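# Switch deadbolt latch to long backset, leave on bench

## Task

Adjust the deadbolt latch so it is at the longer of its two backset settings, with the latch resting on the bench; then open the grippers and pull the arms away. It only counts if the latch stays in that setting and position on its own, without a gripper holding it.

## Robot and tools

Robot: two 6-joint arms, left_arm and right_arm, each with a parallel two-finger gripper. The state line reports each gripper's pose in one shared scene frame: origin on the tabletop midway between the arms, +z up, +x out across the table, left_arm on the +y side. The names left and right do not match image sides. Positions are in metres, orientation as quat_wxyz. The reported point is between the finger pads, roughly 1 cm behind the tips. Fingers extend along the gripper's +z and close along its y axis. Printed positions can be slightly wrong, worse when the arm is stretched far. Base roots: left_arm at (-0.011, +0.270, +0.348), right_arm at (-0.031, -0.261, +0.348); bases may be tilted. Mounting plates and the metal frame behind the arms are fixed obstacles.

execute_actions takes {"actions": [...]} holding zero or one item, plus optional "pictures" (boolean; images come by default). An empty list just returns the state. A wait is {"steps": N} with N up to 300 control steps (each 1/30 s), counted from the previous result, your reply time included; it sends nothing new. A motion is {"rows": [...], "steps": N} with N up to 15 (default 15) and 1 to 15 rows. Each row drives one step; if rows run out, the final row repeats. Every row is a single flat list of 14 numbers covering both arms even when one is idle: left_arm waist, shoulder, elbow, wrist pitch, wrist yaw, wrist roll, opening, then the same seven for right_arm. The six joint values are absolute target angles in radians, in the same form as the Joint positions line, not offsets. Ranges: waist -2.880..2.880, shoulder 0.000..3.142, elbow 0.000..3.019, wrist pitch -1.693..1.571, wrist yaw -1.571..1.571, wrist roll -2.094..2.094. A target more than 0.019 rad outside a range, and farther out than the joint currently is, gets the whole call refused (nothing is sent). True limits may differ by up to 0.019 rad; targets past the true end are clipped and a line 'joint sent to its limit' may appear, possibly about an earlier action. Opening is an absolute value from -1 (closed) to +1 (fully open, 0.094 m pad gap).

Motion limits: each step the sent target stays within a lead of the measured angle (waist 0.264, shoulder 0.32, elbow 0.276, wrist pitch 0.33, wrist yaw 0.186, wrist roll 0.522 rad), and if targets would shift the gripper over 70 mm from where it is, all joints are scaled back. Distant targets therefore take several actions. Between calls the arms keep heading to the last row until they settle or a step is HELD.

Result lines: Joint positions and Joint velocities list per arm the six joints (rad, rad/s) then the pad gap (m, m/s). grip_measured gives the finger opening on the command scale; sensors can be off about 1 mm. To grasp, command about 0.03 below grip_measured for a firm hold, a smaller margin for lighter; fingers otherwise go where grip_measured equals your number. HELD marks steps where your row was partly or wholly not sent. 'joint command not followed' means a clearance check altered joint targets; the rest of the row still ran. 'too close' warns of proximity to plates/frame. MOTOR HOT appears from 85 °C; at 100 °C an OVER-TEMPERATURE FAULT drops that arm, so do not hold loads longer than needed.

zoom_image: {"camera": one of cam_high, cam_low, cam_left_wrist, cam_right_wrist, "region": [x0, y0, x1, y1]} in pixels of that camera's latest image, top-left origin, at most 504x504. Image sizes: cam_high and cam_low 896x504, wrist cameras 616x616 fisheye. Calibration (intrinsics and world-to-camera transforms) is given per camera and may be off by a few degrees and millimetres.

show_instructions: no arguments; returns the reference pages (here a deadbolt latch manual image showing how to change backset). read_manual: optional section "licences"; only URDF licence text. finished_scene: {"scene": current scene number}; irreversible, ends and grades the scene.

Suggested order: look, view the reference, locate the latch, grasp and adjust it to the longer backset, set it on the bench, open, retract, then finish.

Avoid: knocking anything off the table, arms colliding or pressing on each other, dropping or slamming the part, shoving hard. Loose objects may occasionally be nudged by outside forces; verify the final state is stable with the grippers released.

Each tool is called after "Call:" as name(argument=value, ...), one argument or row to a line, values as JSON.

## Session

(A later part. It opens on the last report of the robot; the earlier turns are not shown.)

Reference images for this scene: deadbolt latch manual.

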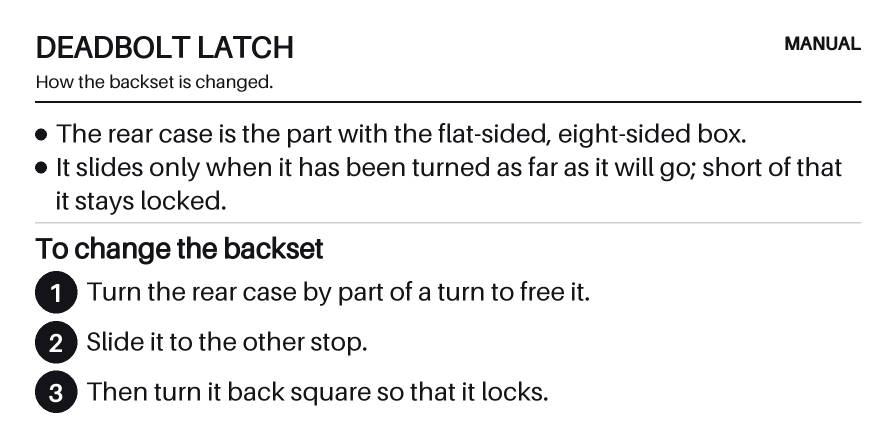

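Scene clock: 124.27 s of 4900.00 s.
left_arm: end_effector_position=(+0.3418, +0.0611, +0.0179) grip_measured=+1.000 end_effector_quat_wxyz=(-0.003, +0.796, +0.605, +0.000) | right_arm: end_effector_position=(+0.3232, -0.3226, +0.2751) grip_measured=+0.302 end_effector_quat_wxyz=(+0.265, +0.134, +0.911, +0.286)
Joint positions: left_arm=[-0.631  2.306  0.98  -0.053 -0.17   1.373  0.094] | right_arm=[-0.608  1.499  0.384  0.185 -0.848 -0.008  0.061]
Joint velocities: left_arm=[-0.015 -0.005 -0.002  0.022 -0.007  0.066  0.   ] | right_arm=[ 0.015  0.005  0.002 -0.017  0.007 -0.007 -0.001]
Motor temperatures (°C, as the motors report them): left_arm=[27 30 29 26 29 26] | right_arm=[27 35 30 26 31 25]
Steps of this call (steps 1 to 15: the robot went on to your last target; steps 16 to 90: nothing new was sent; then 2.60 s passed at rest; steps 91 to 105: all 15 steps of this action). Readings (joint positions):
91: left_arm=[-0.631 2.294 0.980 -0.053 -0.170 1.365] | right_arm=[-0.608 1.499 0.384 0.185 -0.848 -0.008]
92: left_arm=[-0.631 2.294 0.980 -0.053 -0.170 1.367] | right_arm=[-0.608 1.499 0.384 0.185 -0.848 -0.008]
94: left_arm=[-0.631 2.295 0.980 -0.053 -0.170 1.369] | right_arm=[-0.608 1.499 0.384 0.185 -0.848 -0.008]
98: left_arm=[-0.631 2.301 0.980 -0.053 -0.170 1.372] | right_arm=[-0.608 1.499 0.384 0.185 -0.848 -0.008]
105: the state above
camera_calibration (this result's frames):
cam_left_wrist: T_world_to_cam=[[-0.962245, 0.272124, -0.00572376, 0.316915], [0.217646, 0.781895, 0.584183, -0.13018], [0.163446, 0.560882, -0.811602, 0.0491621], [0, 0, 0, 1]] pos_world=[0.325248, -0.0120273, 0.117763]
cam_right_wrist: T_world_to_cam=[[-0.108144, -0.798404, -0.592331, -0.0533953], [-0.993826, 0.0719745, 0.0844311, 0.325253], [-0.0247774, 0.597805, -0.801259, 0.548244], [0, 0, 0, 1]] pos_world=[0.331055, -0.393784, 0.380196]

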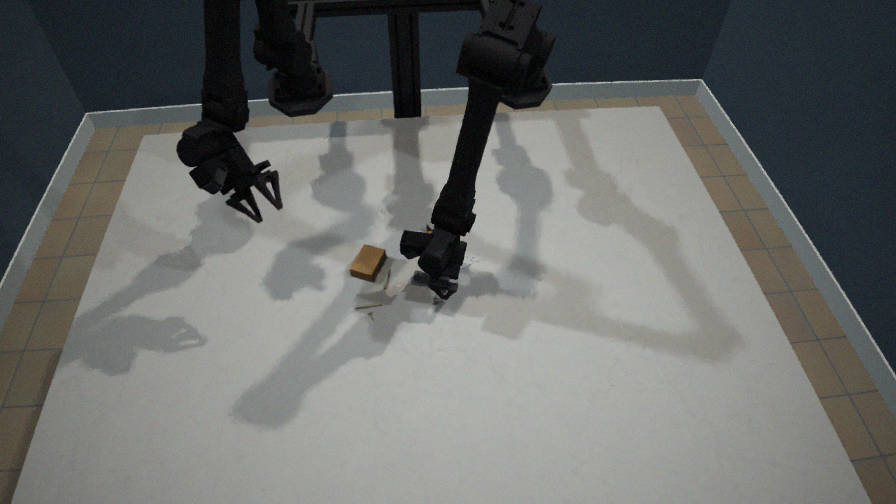

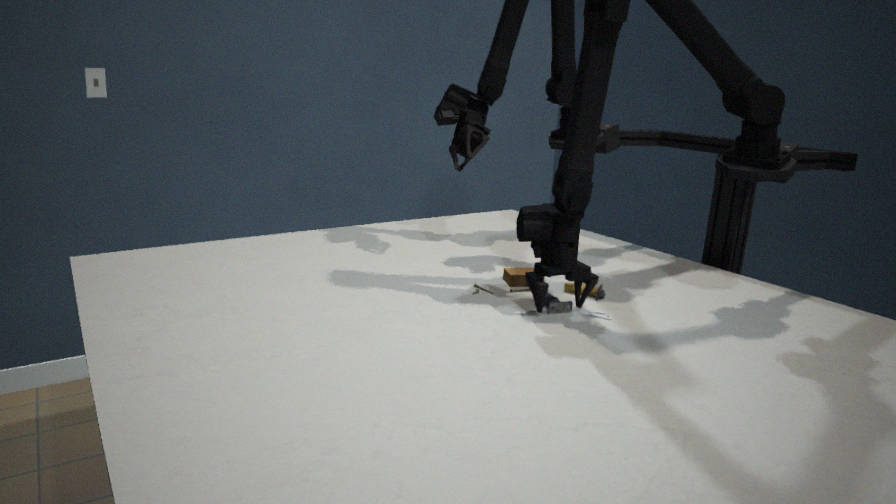

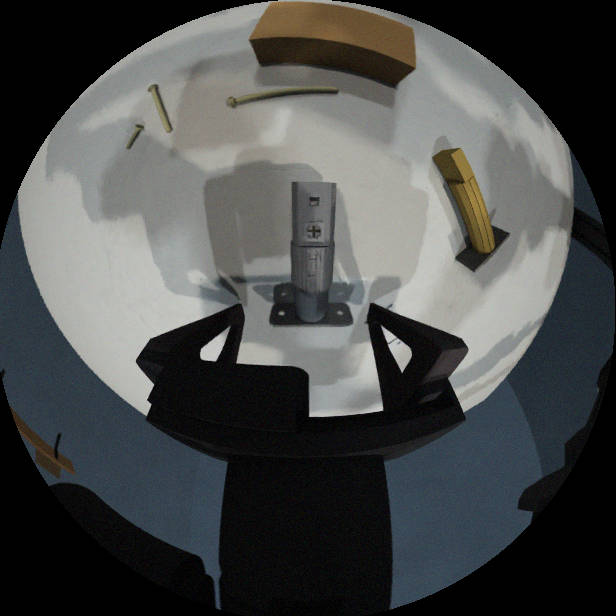

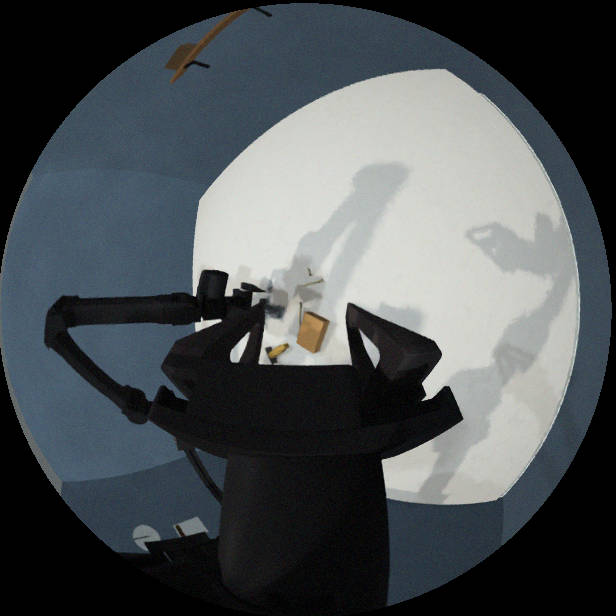

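Good. Close the gripper.

Call:
execute_actions(
  actions=[
    {"rows":[[-0.62,2.322,0.986,-0.04,-0.168,1.385,0.6,-0.6,1.5,0.4,0.2,-0.85,0.0,0.3],[-0.62,2.322,0.986,-0.04,-0.168,1.385,0.4,-0.6,1.5,0.4,0.2,-0.85,0.0,0.3],[-0.62,2.322,0.986,-0.04,-0.168,1.385,0.3,-0.6,1.5,0.4,0.2,-0.85,0.0,0.3],[-0.62,2.322,0.986,-0.04,-0.168,1.385,0.25,-0.6,1.5,0.4,0.2,-0.85,0.0,0.3],[-0.62,2.322,0.986,-0.04,-0.168,1.385,0.25,-0.6,1.5,0.4,0.2,-0.85,0.0,0.3],[-0.62,2.322,0.986,-0.04,-0.168,1.385,0.25,-0.6,1.5,0.4,0.2,-0.85,0.0,0.3],[-0.62,2.322,0.986,-0.04,-0.168,1.385,0.2,-0.6,1.5,0.4,0.2,-0.85,0.0,0.3],[-0.62,2.322,0.986,-0.04,-0.168,1.385,0.2,-0.6,1.5,0.4,0.2,-0.85,0.0,0.3],[-0.62,2.322,0.986,-0.04,-0.168,1.385,0.13,-0.6,1.5,0.4,0.2,-0.85,0.0,0.3]],"steps":15},
  ],
)

Scene clock: 132.47 s of 4900.00 s.
left_arm: end_effector_position=(+0.3419, +0.0610, +0.0179) grip_measured=+0.163 end_effector_quat_wxyz=(-0.002, +0.797, +0.605, +0.000) | right_arm: end_effector_position=(+0.3232, -0.3226, +0.2751) grip_measured=+0.302 end_effector_quat_wxyz=(+0.265, +0.134, +0.911, +0.286)
Joint positions: left_arm=[-0.631  2.306  0.98  -0.053 -0.17   1.374  0.055] | right_arm=[-0.608  1.499  0.384  0.185 -0.848 -0.008  0.061]
Joint velocities: left_arm=[-0.005 -0.005 -0.012 -0.002  0.037 -0.037  0.   ] | right_arm=[-0.005 -0.005  0.007  0.017 -0.051  0.022  0.001]
Motor temperatures (°C, as the motors report them): left_arm=[27 30 29 26 29 26] | right_arm=[27 35 30 26 31 25]
Steps of this call (steps 1 to 15: the robot went on to your last target; steps 16 to 90: nothing new was sent; then 4.70 s passed at rest; steps 91 to 105: all 15 steps of this action). Readings (joint positions):
91: left_arm=[-0.631 2.306 0.980 -0.053 -0.170 1.373] | right_arm=[-0.608 1.499 0.384 0.185 -0.848 -0.008]
92: left_arm=[-0.631 2.306 0.980 -0.053 -0.170 1.373] | right_arm=[-0.608 1.499 0.384 0.185 -0.848 -0.008]
94: left_arm=[-0.631 2.306 0.980 -0.053 -0.170 1.374] | right_arm=[-0.608 1.499 0.384 0.185 -0.848 -0.008]
98: left_arm=[-0.631 2.306 0.980 -0.053 -0.170 1.374] | right_arm=[-0.608 1.499 0.384 0.185 -0.848 -0.008]
105: the state above
camera_calibration (this result's frames):
cam_left_wrist: T_world_to_cam=[[-0.962053, 0.272796, -0.00609006, 0.316906], [0.217999, 0.781843, 0.584121, -0.130281], [0.164107, 0.560628, -0.811644, 0.0489618], [0, 0, 0, 1]] pos_world=[0.325246, -0.0120405, 0.117769]
cam_right_wrist: T_world_to_cam=[[-0.108144, -0.798404, -0.592331, -0.0533953], [-0.993826, 0.0719745, 0.0844311, 0.325253], [-0.0247774, 0.597805, -0.801259, 0.548244], [0, 0, 0, 1]] pos_world=[0.331055, -0.393784, 0.380196]

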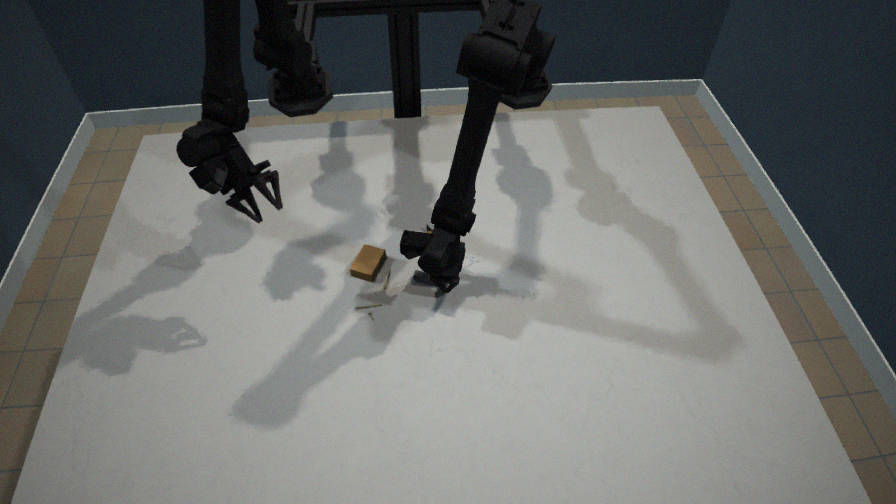

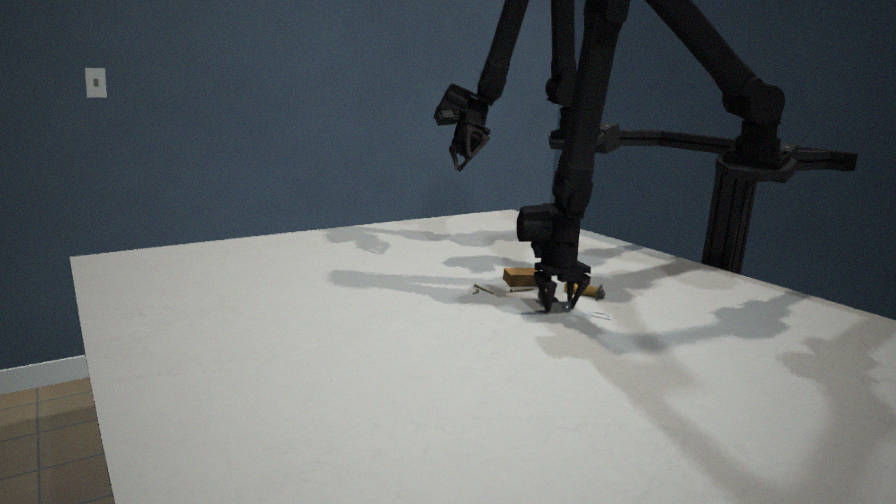

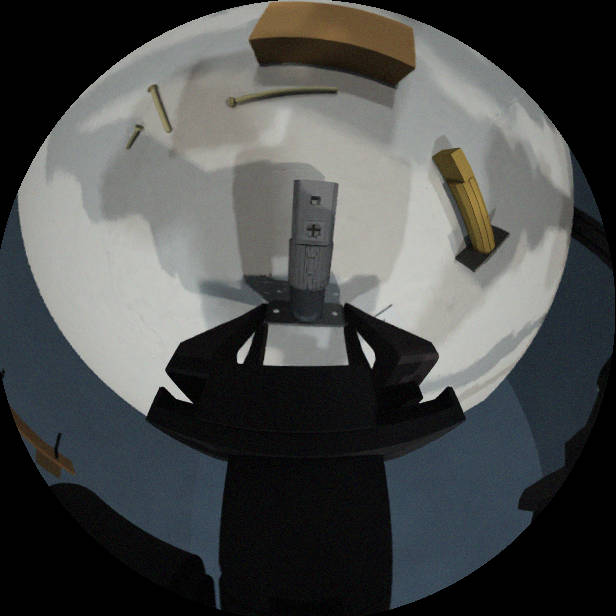

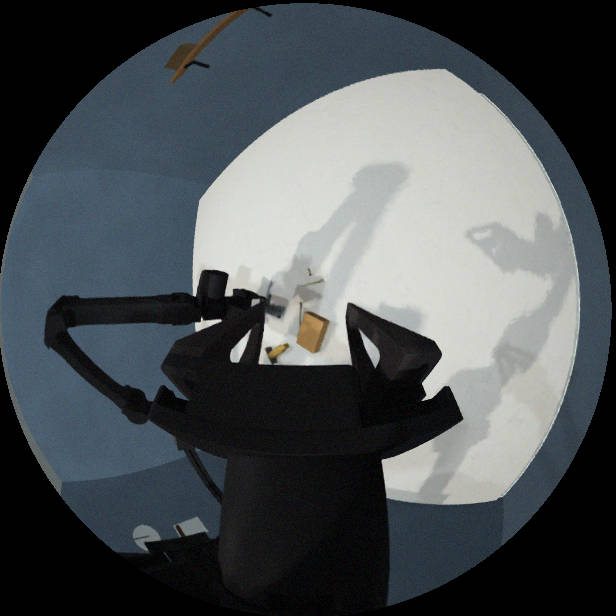

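Call:
execute_actions(
  actions=[
    {"rows":[[-0.625,2.28,0.97,-0.06,-0.168,1.385,0.13,-0.6,1.5,0.4,0.2,-0.85,0.0,0.3],[-0.633,2.21,0.94,-0.09,-0.168,1.385,0.13,-0.6,1.5,0.4,0.2,-0.85,0.0,0.3],[-0.64,2.145,0.918,-0.118,-0.168,1.385,0.13,-0.6,1.5,0.4,0.2,-0.85,0.0,0.3],[-0.62,2.10,0.916,-0.16,-0.08,1.42,0.13,-0.6,1.5,0.4,0.2,-0.85,0.0,0.3],[-0.59,2.06,0.915,-0.20,0.03,1.46,0.13,-0.6,1.5,0.4,0.2,-0.85,0.0,0.3],[-0.56,2.02,0.915,-0.24,0.14,1.50,0.13,-0.6,1.5,0.4,0.2,-0.85,0.0,0.3],[-0.53,1.98,0.914,-0.28,0.25,1.54,0.13,-0.6,1.5,0.4,0.2,-0.85,0.0,0.3],[-0.5,1.945,0.914,-0.316,0.355,1.575,0.13,-0.6,1.5,0.4,0.2,-0.85,0.0,0.3]],"steps":15},
  ],
  pictures=false,
)

Call:
execute_actions(
  actions=[
    {"rows":[[-0.5,1.945,0.914,-0.316,0.355,1.575,0.13,-0.3,1.7,0.44,0.5,-0.88,-0.5,0.3],[-0.5,1.945,0.914,-0.316,0.355,1.575,0.13,-0.3,1.7,0.44,0.5,-0.88,-0.5,0.3],[-0.5,1.945,0.914,-0.316,0.355,1.575,0.13,-0.3,1.7,0.44,0.5,-0.88,-0.5,0.3],[-0.5,1.945,0.914,-0.316,0.355,1.575,0.13,-0.3,1.7,0.44,0.5,-0.88,-0.5,0.3],[-0.5,1.945,0.914,-0.316,0.355,1.575,0.13,-0.3,1.7,0.44,0.5,-0.88,-0.5,0.3],[-0.5,1.945,0.914,-0.316,0.355,1.575,0.13,-0.1,1.84,0.474,0.7,-0.897,-0.75,0.3]],"steps":15},
  ],
)

Scene clock: 145.67 s of 4900.00 s.
left_arm: end_effector_position=(+0.4060, +0.0401, +0.1819) grip_measured=+0.163 end_effector_quat_wxyz=(+0.175, +0.781, +0.574, -0.172) | right_arm: end_effector_position=(+0.3232, -0.3226, +0.2751) grip_measured=+0.302 end_effector_quat_wxyz=(+0.265, +0.134, +0.911, +0.286)
Joint positions: left_arm=[-0.488  1.893  0.927 -0.292  0.35   1.537  0.055] | right_arm=[-0.608  1.499  0.384  0.185 -0.848 -0.008  0.061]
Joint velocities: left_arm=[ 0.142 -0.005  0.125 -0.002 -0.051  0.066  0.   ] | right_arm=[-0.015  0.005  0.017 -0.012 -0.051  0.022  0.001]
Motor temperatures (°C, as the motors report them): left_arm=[27 30 29 26 29 26] | right_arm=[27 35 30 26 31 25]
Steps of this call (steps 1 to 15: the robot went on to your last target; steps 16 to 90: nothing new was sent; then 9.70 s passed at rest; steps 91 to 105: all 15 steps of this action). Readings (joint positions):
91: left_arm=[-0.631 2.305 0.980 -0.053 -0.170 1.374] | right_arm=[-0.608 1.499 0.384 0.185 -0.848 -0.008]
92: left_arm=[-0.631 2.299 0.977 -0.056 -0.170 1.374] | right_arm=[-0.608 1.499 0.384 0.185 -0.848 -0.008]
94: left_arm=[-0.630 2.255 0.948 -0.090 -0.136 1.378] | right_arm=[-0.608 1.499 0.384 0.185 -0.848 -0.008]
98: left_arm=[-0.596 2.081 0.900 -0.222 0.186 1.446] | right_arm=[-0.608 1.499 0.384 0.185 -0.848 -0.008]
105: the state above

Scene clock: 146.17 s of 4900.00 s.
left_arm: end_effector_position=(+0.3812, +0.0449, +0.1614) grip_measured=+0.163 end_effector_quat_wxyz=(+0.149, +0.788, +0.567, -0.191) | right_arm: end_effector_position=(+0.3550, -0.1229, +0.2315) grip_measured=+0.302 end_effector_quat_wxyz=(+0.396, -0.416, +0.761, +0.300)
Joint positions: left_arm=[-0.49   1.939  0.914 -0.305  0.35   1.563  0.055] | right_arm=[-0.07   1.846  0.473  0.679 -0.897 -0.687  0.061]
Joint velocities: left_arm=[-0.005  0.005  0.007  0.002 -0.007 -0.037 -0.001] | right_arm=[-0.23  -0.015 -0.037  0.032 -0.022 -0.388  0.001]
Motor temperatures (°C, as the motors report them): left_arm=[27 30 29 26 29 26] | right_arm=[27 35 30 26 31 25]
Steps of this call (steps 1 to 15: all 15 steps of this action). Readings (joint positions):
1: left_arm=[-0.486 1.894 0.929 -0.292 0.350 1.542] | right_arm=[-0.596 1.509 0.385 0.222 -0.854 -0.058]
2: left_arm=[-0.485 1.898 0.929 -0.294 0.350 1.546] | right_arm=[-0.559 1.537 0.388 0.296 -0.862 -0.124]
4: left_arm=[-0.488 1.911 0.926 -0.299 0.350 1.552] | right_arm=[-0.442 1.612 0.418 0.400 -0.871 -0.238]
8: left_arm=[-0.490 1.935 0.917 -0.304 0.350 1.559] | right_arm=[-0.206 1.758 0.470 0.593 -0.890 -0.471]
15: the state above
camera_calibration (this result's frames):
cam_left_wrist: T_world_to_cam=[[-0.949588, 0.312242, -0.0280587, 0.357006], [0.306161, 0.942888, 0.131252, -0.177831], [0.0674388, 0.116045, -0.990952, 0.253752], [0, 0, 0, 1]] pos_world=[0.376341, 0.0267556, 0.284814]
cam_right_wrist: T_world_to_cam=[[0.864771, -0.483811, -0.134531, -0.329011], [-0.494531, -0.773951, -0.395523, 0.176084], [0.0872377, 0.408567, -0.90855, 0.356563], [0, 0, 0, 1]] pos_world=[0.340493, -0.168579, 0.349338]

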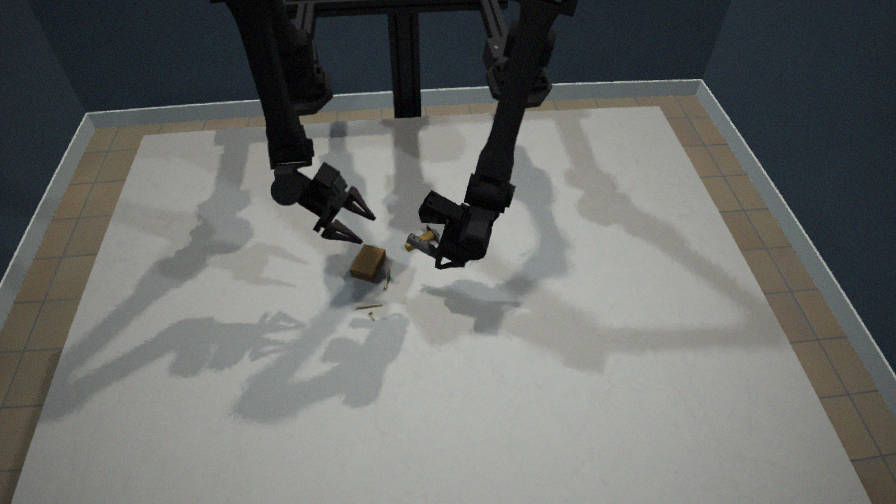

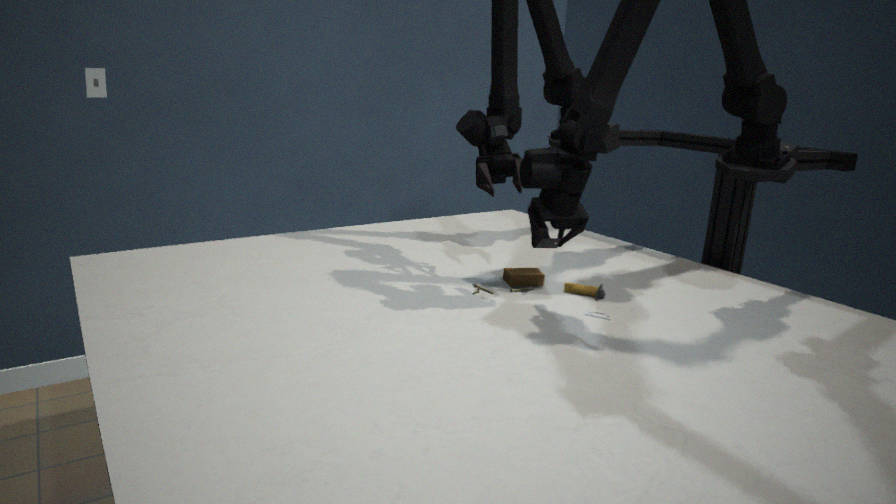

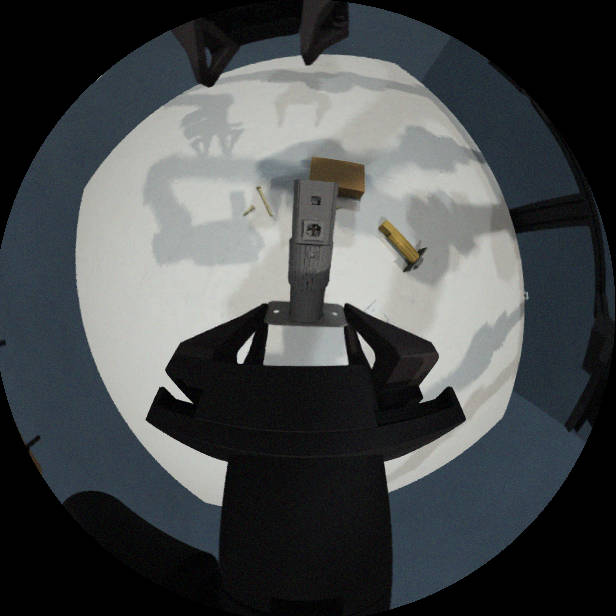

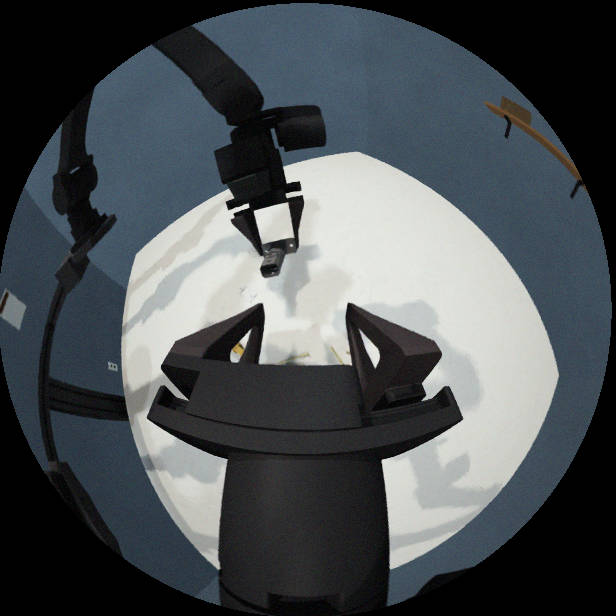

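Call:
execute_actions(
  actions=[
    {"rows":[[-0.5,1.945,0.914,-0.316,0.355,1.575,0.13,0.0,1.886,0.474,0.755,-0.897,-0.67,0.3]],"steps":15},
  ],
)

Scene clock: 171.90 s of 4900.00 s.
left_arm: end_effector_position=(+0.3812, +0.0449, +0.1614) grip_measured=+0.163 end_effector_quat_wxyz=(+0.149, +0.788, +0.566, -0.191) | right_arm: end_effector_position=(+0.3482, -0.0919, +0.2343) grip_measured=+0.302 end_effector_quat_wxyz=(+0.404, -0.444, +0.735, +0.315)
Joint positions: left_arm=[-0.49   1.939  0.914 -0.305  0.35   1.564  0.055] | right_arm=[ 0.007  1.866  0.474  0.738 -0.896 -0.681  0.061]
Joint velocities: left_arm=[-0.015 -0.005 -0.017 -0.002 -0.007  0.037 -0.001] | right_arm=[-0.005 -0.015  0.017  0.007 -0.007  0.007  0.001]
Motor temperatures (°C, as the motors report them): left_arm=[27 30 29 26 29 26] | right_arm=[27 35 29 26 31 25]
Steps of this call (steps 1 to 30: the robot went on to your last target; steps 31 to 90: nothing new was sent; then 22.23 s passed at rest; steps 91 to 105: all 15 steps of this action). Readings (joint positions):
91: left_arm=[-0.490 1.939 0.914 -0.305 0.350 1.564] | right_arm=[-0.090 1.848 0.472 0.693 -0.896 -0.733]
92: left_arm=[-0.490 1.939 0.914 -0.305 0.350 1.564] | right_arm=[-0.077 1.852 0.473 0.710 -0.896 -0.722]
94: left_arm=[-0.490 1.939 0.914 -0.305 0.350 1.564] | right_arm=[-0.037 1.859 0.474 0.731 -0.896 -0.706]
98: left_arm=[-0.490 1.939 0.914 -0.305 0.350 1.564] | right_arm=[0.007 1.866 0.474 0.737 -0.896 -0.690]
105: the state above
camera_calibration (this result's frames):
cam_left_wrist: T_world_to_cam=[[-0.949257, 0.313198, -0.0285955, 0.356924], [0.307046, 0.942598, 0.131268, -0.178158], [0.0680668, 0.115827, -0.990934, 0.25352], [0, 0, 0, 1]] pos_world=[0.376259, 0.0267792, 0.284814]
cam_right_wrist: T_world_to_cam=[[0.901331, -0.418153, -0.112917, -0.319505], [-0.4237, -0.797111, -0.430223, 0.179195], [0.0898911, 0.435616, -0.895633, 0.345465], [0, 0, 0, 1]] pos_world=[0.332851, -0.141254, 0.350426]

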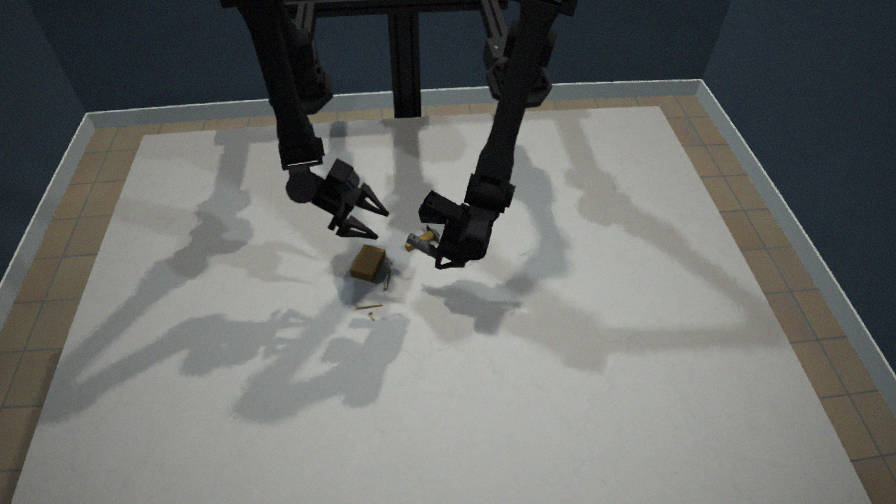

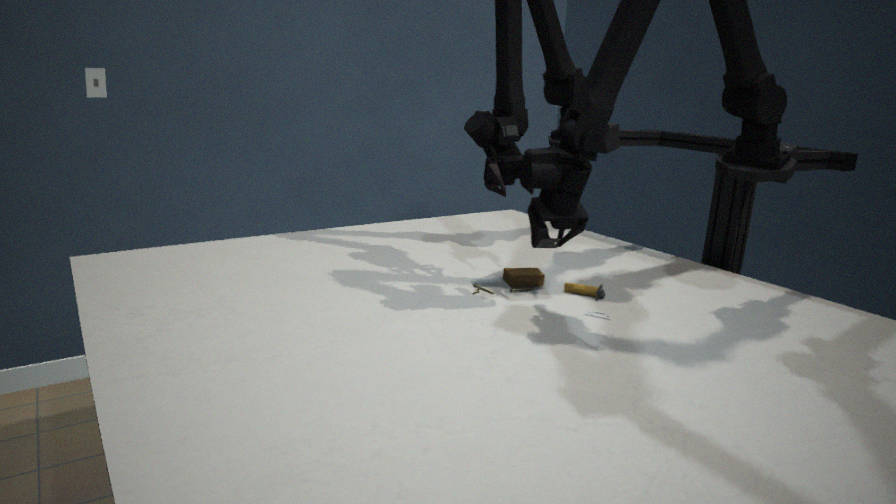

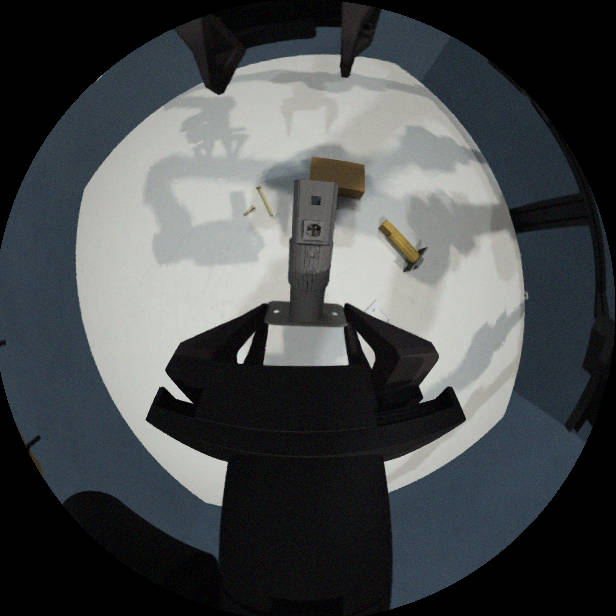

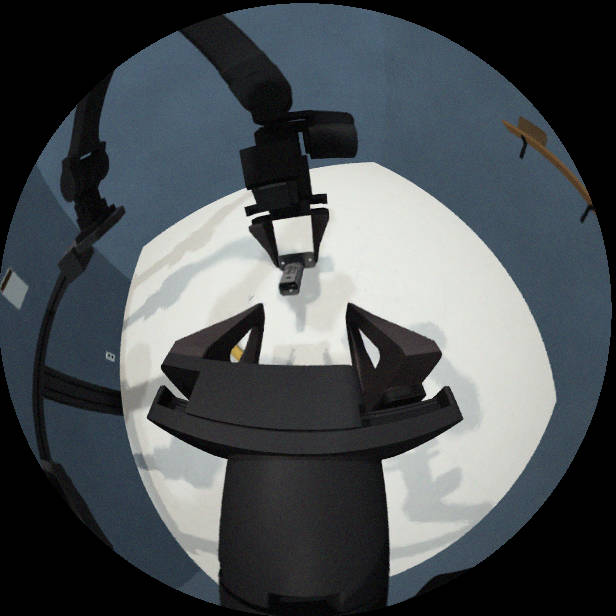

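Call:
execute_actions(
  actions=[
    {"rows":[[-0.503,1.965,0.914,-0.332,0.355,1.575,0.13,0.08,1.99,0.54,0.84,-0.86,-0.67,0.3]],"steps":15},
  ],
)

Call:
execute_actions(
  actions=[
    {"rows":[[-0.503,1.965,0.914,-0.332,0.355,1.575,0.13,0.14,2.07,0.585,0.9,-0.818,-0.67,0.3]],"steps":15},
  ],
)

Scene clock: 177.00 s of 4900.00 s.
left_arm: end_effector_position=(+0.3743, +0.0459, +0.1573) grip_measured=+0.163 end_effector_quat_wxyz=(+0.139, +0.788, +0.567, -0.198) | right_arm: end_effector_position=(+0.3553, -0.0618, +0.2073) grip_measured=+0.302 end_effector_quat_wxyz=(+0.407, -0.468, +0.718, +0.316)
Joint positions: left_arm=[-0.491  1.95   0.914 -0.319  0.35   1.564  0.055] | right_arm=[ 0.083  1.986  0.542  0.823 -0.862 -0.678  0.061]
Joint velocities: left_arm=[-0.005 -0.005 -0.012  0.002 -0.066  0.007  0.   ] | right_arm=[-0.024 -0.005 -0.007  0.007  0.007 -0.007 -0.001]
Motor temperatures (°C, as the motors report them): left_arm=[27 30 29 26 29 26] | right_arm=[27 35 29 26 31 25]
Steps of this call (steps 1 to 15: the robot went on to your last target; steps 16 to 90: nothing new was sent; then 1.60 s passed at rest; steps 91 to 105: all 15 steps of this action). Readings (joint positions):
91: left_arm=[-0.490 1.940 0.914 -0.307 0.350 1.564] | right_arm=[0.011 1.873 0.477 0.753 -0.883 -0.678]
92: left_arm=[-0.490 1.940 0.914 -0.311 0.350 1.564] | right_arm=[0.021 1.892 0.488 0.782 -0.871 -0.678]
94: left_arm=[-0.490 1.943 0.914 -0.317 0.350 1.564] | right_arm=[0.050 1.942 0.523 0.812 -0.864 -0.678]
98: left_arm=[-0.491 1.949 0.914 -0.319 0.350 1.564] | right_arm=[0.082 1.986 0.544 0.820 -0.862 -0.678]
105: the state above
camera_calibration (this result's frames):
cam_left_wrist: T_world_to_cam=[[-0.948092, 0.317967, -0.00424418, 0.345465], [0.314694, 0.940082, 0.131199, -0.179183], [0.0457068, 0.123053, -0.991347, 0.257971], [0, 0, 0, 1]] pos_world=[0.372129, 0.0268565, 0.280714]
cam_right_wrist: T_world_to_cam=[[0.923865, -0.373893, -0.0817162, -0.32813], [-0.369929, -0.817664, -0.44111, 0.176464], [0.0981115, 0.437756, -0.893725, 0.304382], [0, 0, 0, 1]] pos_world=[0.338563, -0.111642, 0.32306]

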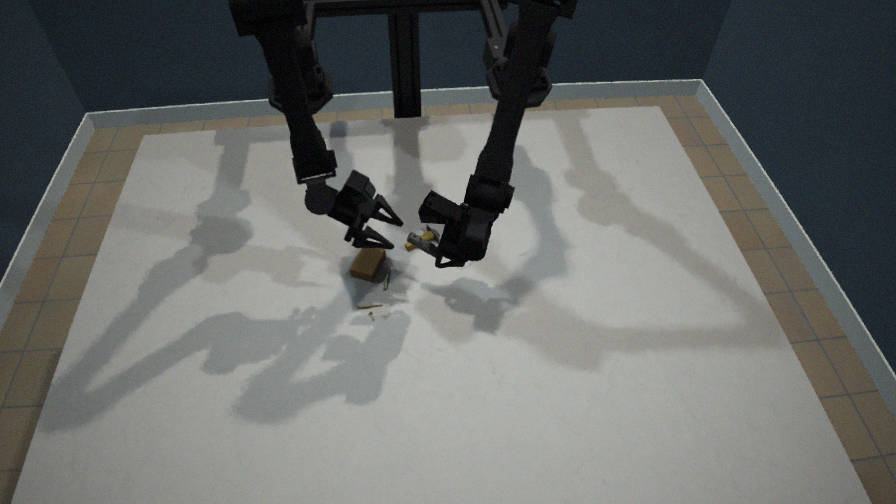

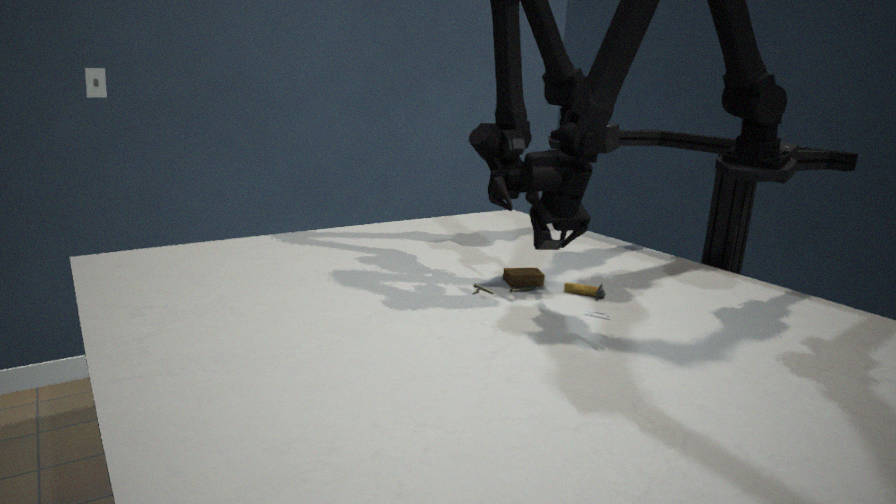

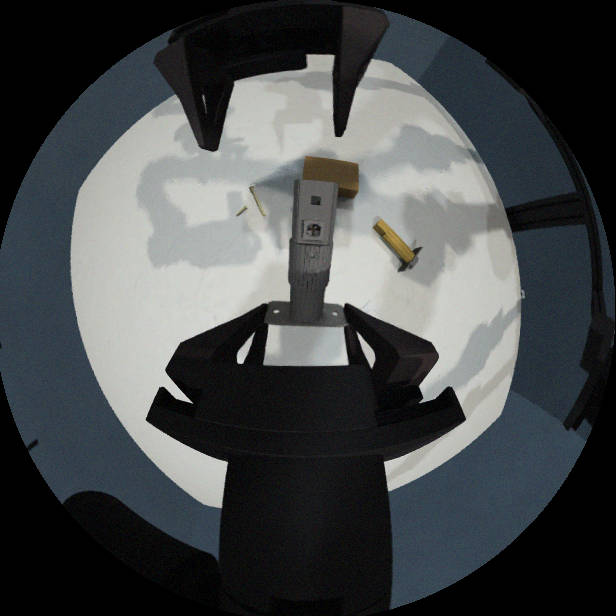

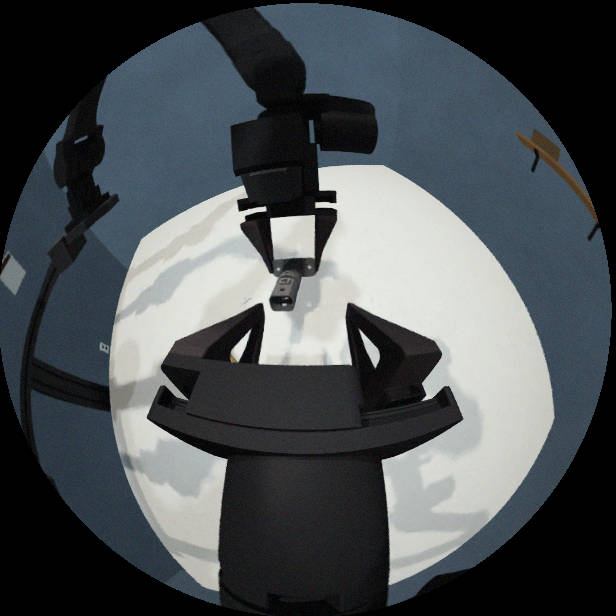

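Scene clock: 177.50 s of 4900.00 s.
left_arm: end_effector_position=(+0.3739, +0.0462, +0.1569) grip_measured=+0.163 end_effector_quat_wxyz=(+0.138, +0.788, +0.566, -0.198) | right_arm: end_effector_position=(+0.3593, -0.0399, +0.1903) grip_measured=+0.301 end_effector_quat_wxyz=(+0.413, -0.484, +0.706, +0.309)
Joint positions: left_arm=[-0.491  1.951  0.914 -0.32   0.349  1.566  0.055] | right_arm=[ 0.138  2.057  0.585  0.883 -0.82  -0.678  0.061]
Joint velocities: left_arm=[-0.005 -0.015 -0.002  0.002  0.037 -0.095  0.   ] | right_arm=[-0.015 -0.005 -0.007 -0.022 -0.037  0.007 -0.   ]
Motor temperatures (°C, as the motors report them): left_arm=[27 30 29 26 29 26] | right_arm=[27 35 29 26 31 25]
Steps of this call (steps 1 to 15: all 15 steps of this action). Readings (joint positions):
1: left_arm=[-0.491 1.950 0.914 -0.319 0.350 1.564] | right_arm=[0.086 1.990 0.544 0.833 -0.844 -0.678]
2: left_arm=[-0.491 1.950 0.914 -0.319 0.350 1.564] | right_arm=[0.092 2.002 0.551 0.854 -0.830 -0.678]
4: left_arm=[-0.491 1.950 0.914 -0.319 0.350 1.564] | right_arm=[0.113 2.031 0.573 0.875 -0.821 -0.678]
8: left_arm=[-0.491 1.950 0.914 -0.319 0.349 1.566] | right_arm=[0.137 2.057 0.586 0.881 -0.820 -0.678]
15: the state above
camera_calibration (this result's frames):
cam_left_wrist: T_world_to_cam=[[-0.94727, 0.320411, -0.0039916, 0.344577], [0.317095, 0.939117, 0.132326, -0.180298], [0.0461473, 0.124083, -0.991198, 0.257339], [0, 0, 0, 1]] pos_world=[0.371704, 0.0269837, 0.280308]
cam_right_wrist: T_world_to_cam=[[0.935107, -0.351552, -0.0445581, -0.335283], [-0.333727, -0.831374, -0.444347, 0.175412], [0.119167, 0.430382, -0.894746, 0.271597], [0, 0, 0, 1]] pos_world=[0.3397, -0.088927, 0.306014]

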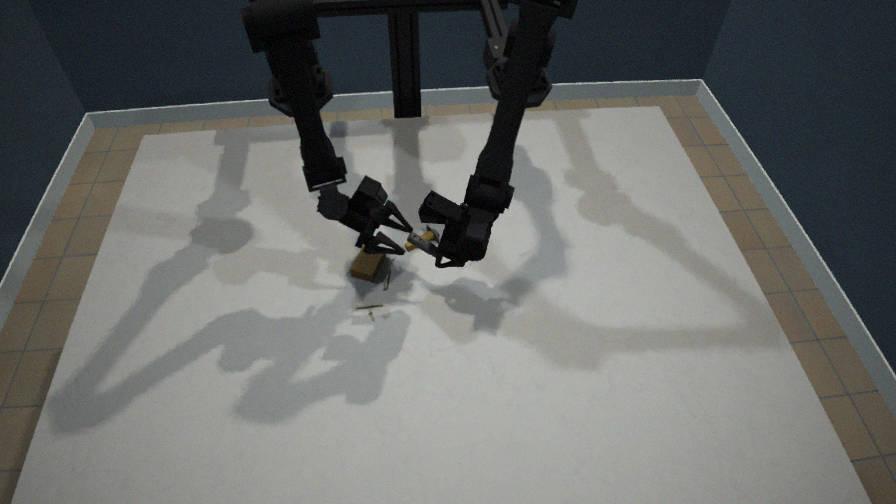

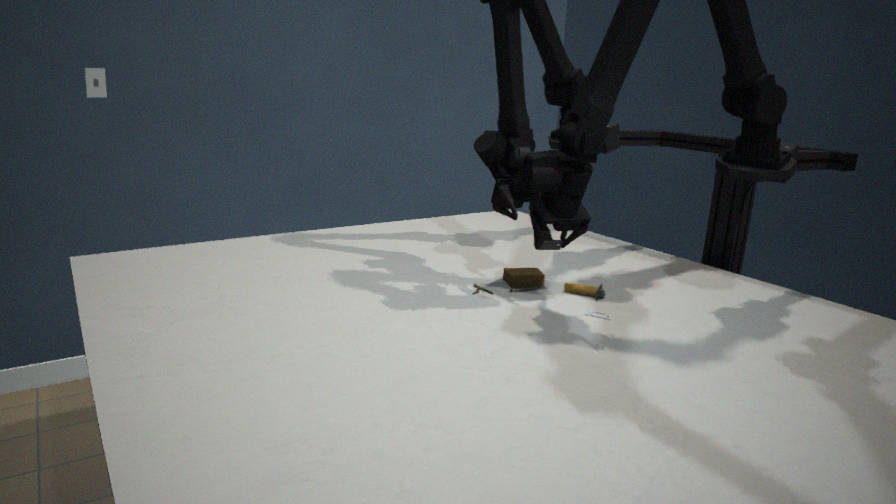

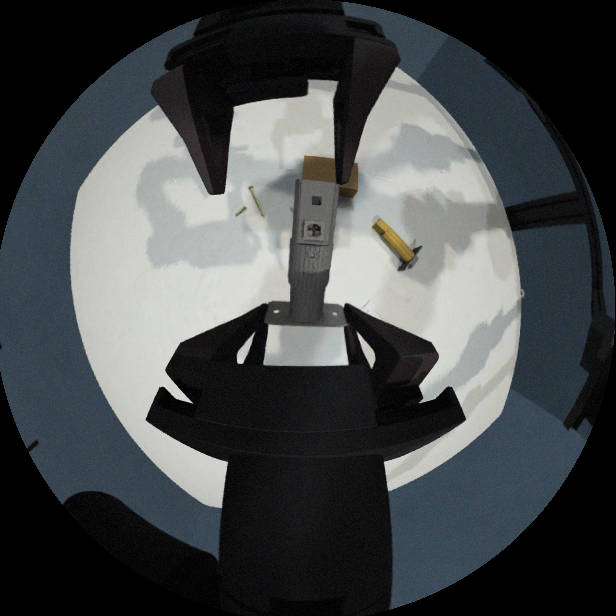

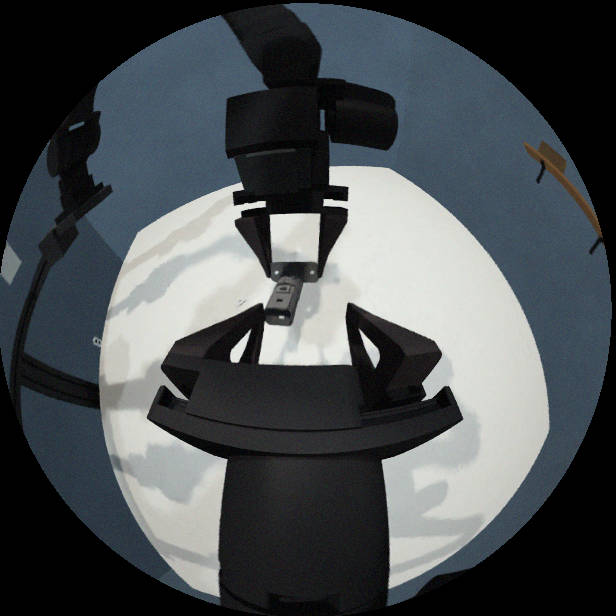

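Call:
execute_actions(
  actions=[
    {"rows":[[-0.503,1.965,0.914,-0.332,0.355,1.575,0.13,0.172,2.11,0.606,0.93,-0.795,-0.67,0.3]],"steps":15},
  ],
)

Scene clock: 186.70 s of 4900.00 s.
left_arm: end_effector_position=(+0.3720, +0.0495, +0.1526) grip_measured=+0.163 end_effector_quat_wxyz=(+0.130, +0.791, +0.566, -0.193) | right_arm: end_effector_position=(+0.3566, -0.0371, +0.1819) grip_measured=+0.301 end_effector_quat_wxyz=(+0.413, -0.486, +0.708, +0.303)
Joint positions: left_arm=[-0.49   1.958  0.913 -0.321  0.332  1.572  0.055] | right_arm=[ 0.149  2.087  0.589  0.912 -0.8   -0.678  0.061]
Joint velocities: left_arm=[-0.005 -0.015 -0.017 -0.007  0.022 -0.037 -0.001] | right_arm=[ 0.015 -0.005  0.007  0.032  0.022 -0.022 -0.   ]
Motor temperatures (°C, as the motors report them): left_arm=[27 30 29 26 29 26] | right_arm=[27 35 29 26 31 25]
Steps of this call (steps 1 to 15: the robot went on to your last target; steps 16 to 90: nothing new was sent; then 5.70 s passed at rest; steps 91 to 105: all 15 steps of this action). Readings (joint positions):
91: left_arm=[-0.491 1.951 0.914 -0.320 0.347 1.566] | right_arm=[0.139 2.059 0.586 0.888 -0.812 -0.678]
92: left_arm=[-0.491 1.951 0.914 -0.320 0.343 1.566] | right_arm=[0.141 2.064 0.586 0.898 -0.806 -0.678]
94: left_arm=[-0.491 1.951 0.914 -0.320 0.334 1.568] | right_arm=[0.147 2.076 0.588 0.908 -0.802 -0.678]
98: left_arm=[-0.490 1.958 0.913 -0.321 0.332 1.572] | right_arm=[0.149 2.087 0.589 0.912 -0.800 -0.678]
105: the state above
camera_calibration (this result's frames):
cam_left_wrist: T_world_to_cam=[[-0.94554, 0.325497, 0.00229993, 0.339853], [0.322185, 0.934866, 0.149071, -0.186455], [0.0463721, 0.141694, -0.988824, 0.251397], [0, 0, 0, 1]] pos_world=[0.36976, 0.0280676, 0.275601]
cam_right_wrist: T_world_to_cam=[[0.934342, -0.354608, -0.0354786, -0.333559], [-0.333621, -0.835328, -0.436949, 0.171499], [0.125309, 0.420096, -0.898786, 0.261339], [0, 0, 0, 1]] pos_world=[0.336126, -0.0848118, 0.29799]

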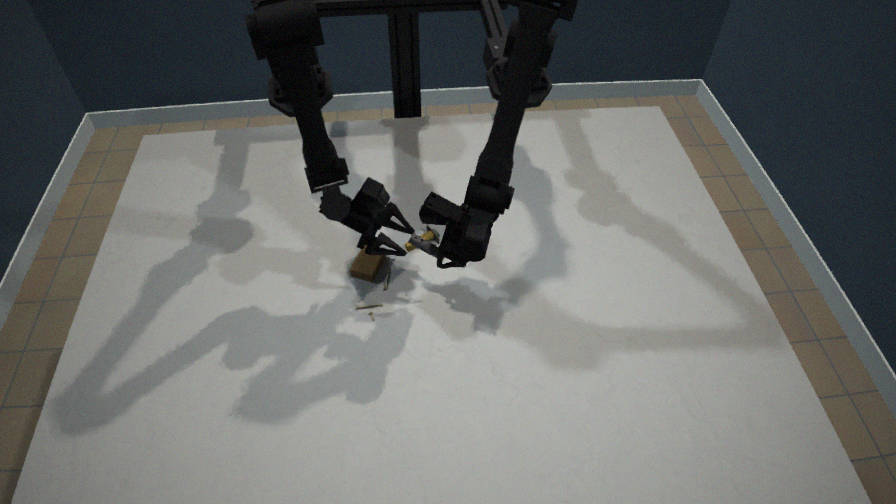

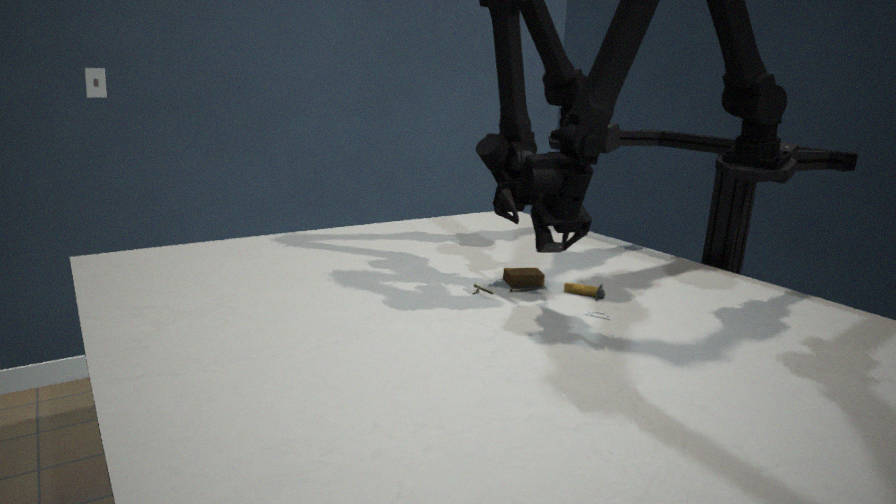

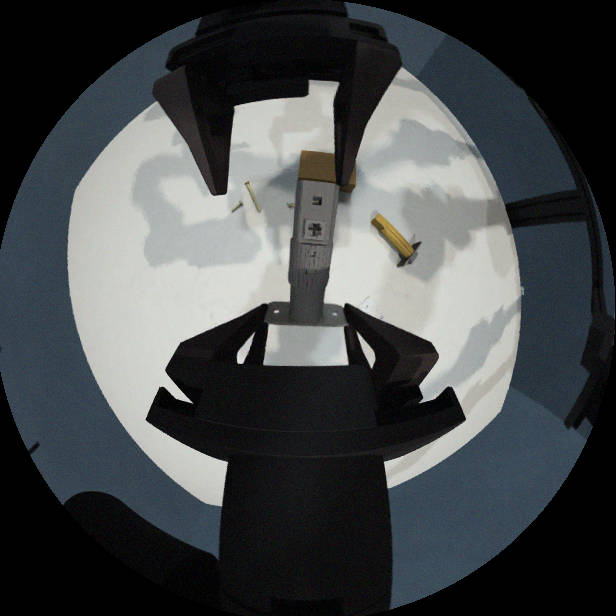

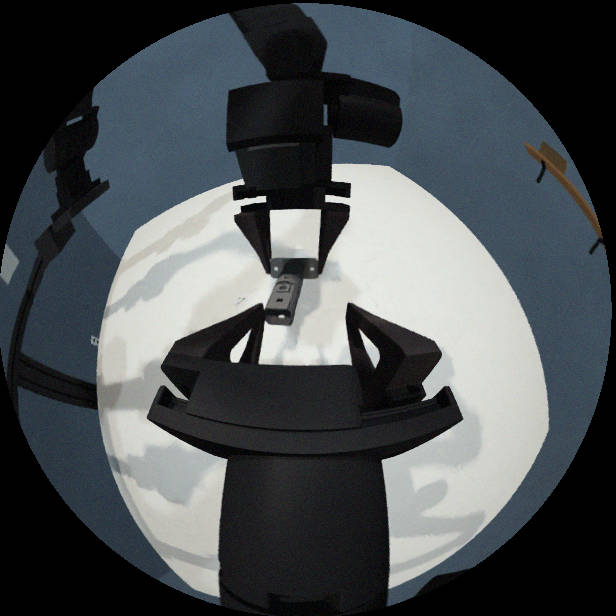

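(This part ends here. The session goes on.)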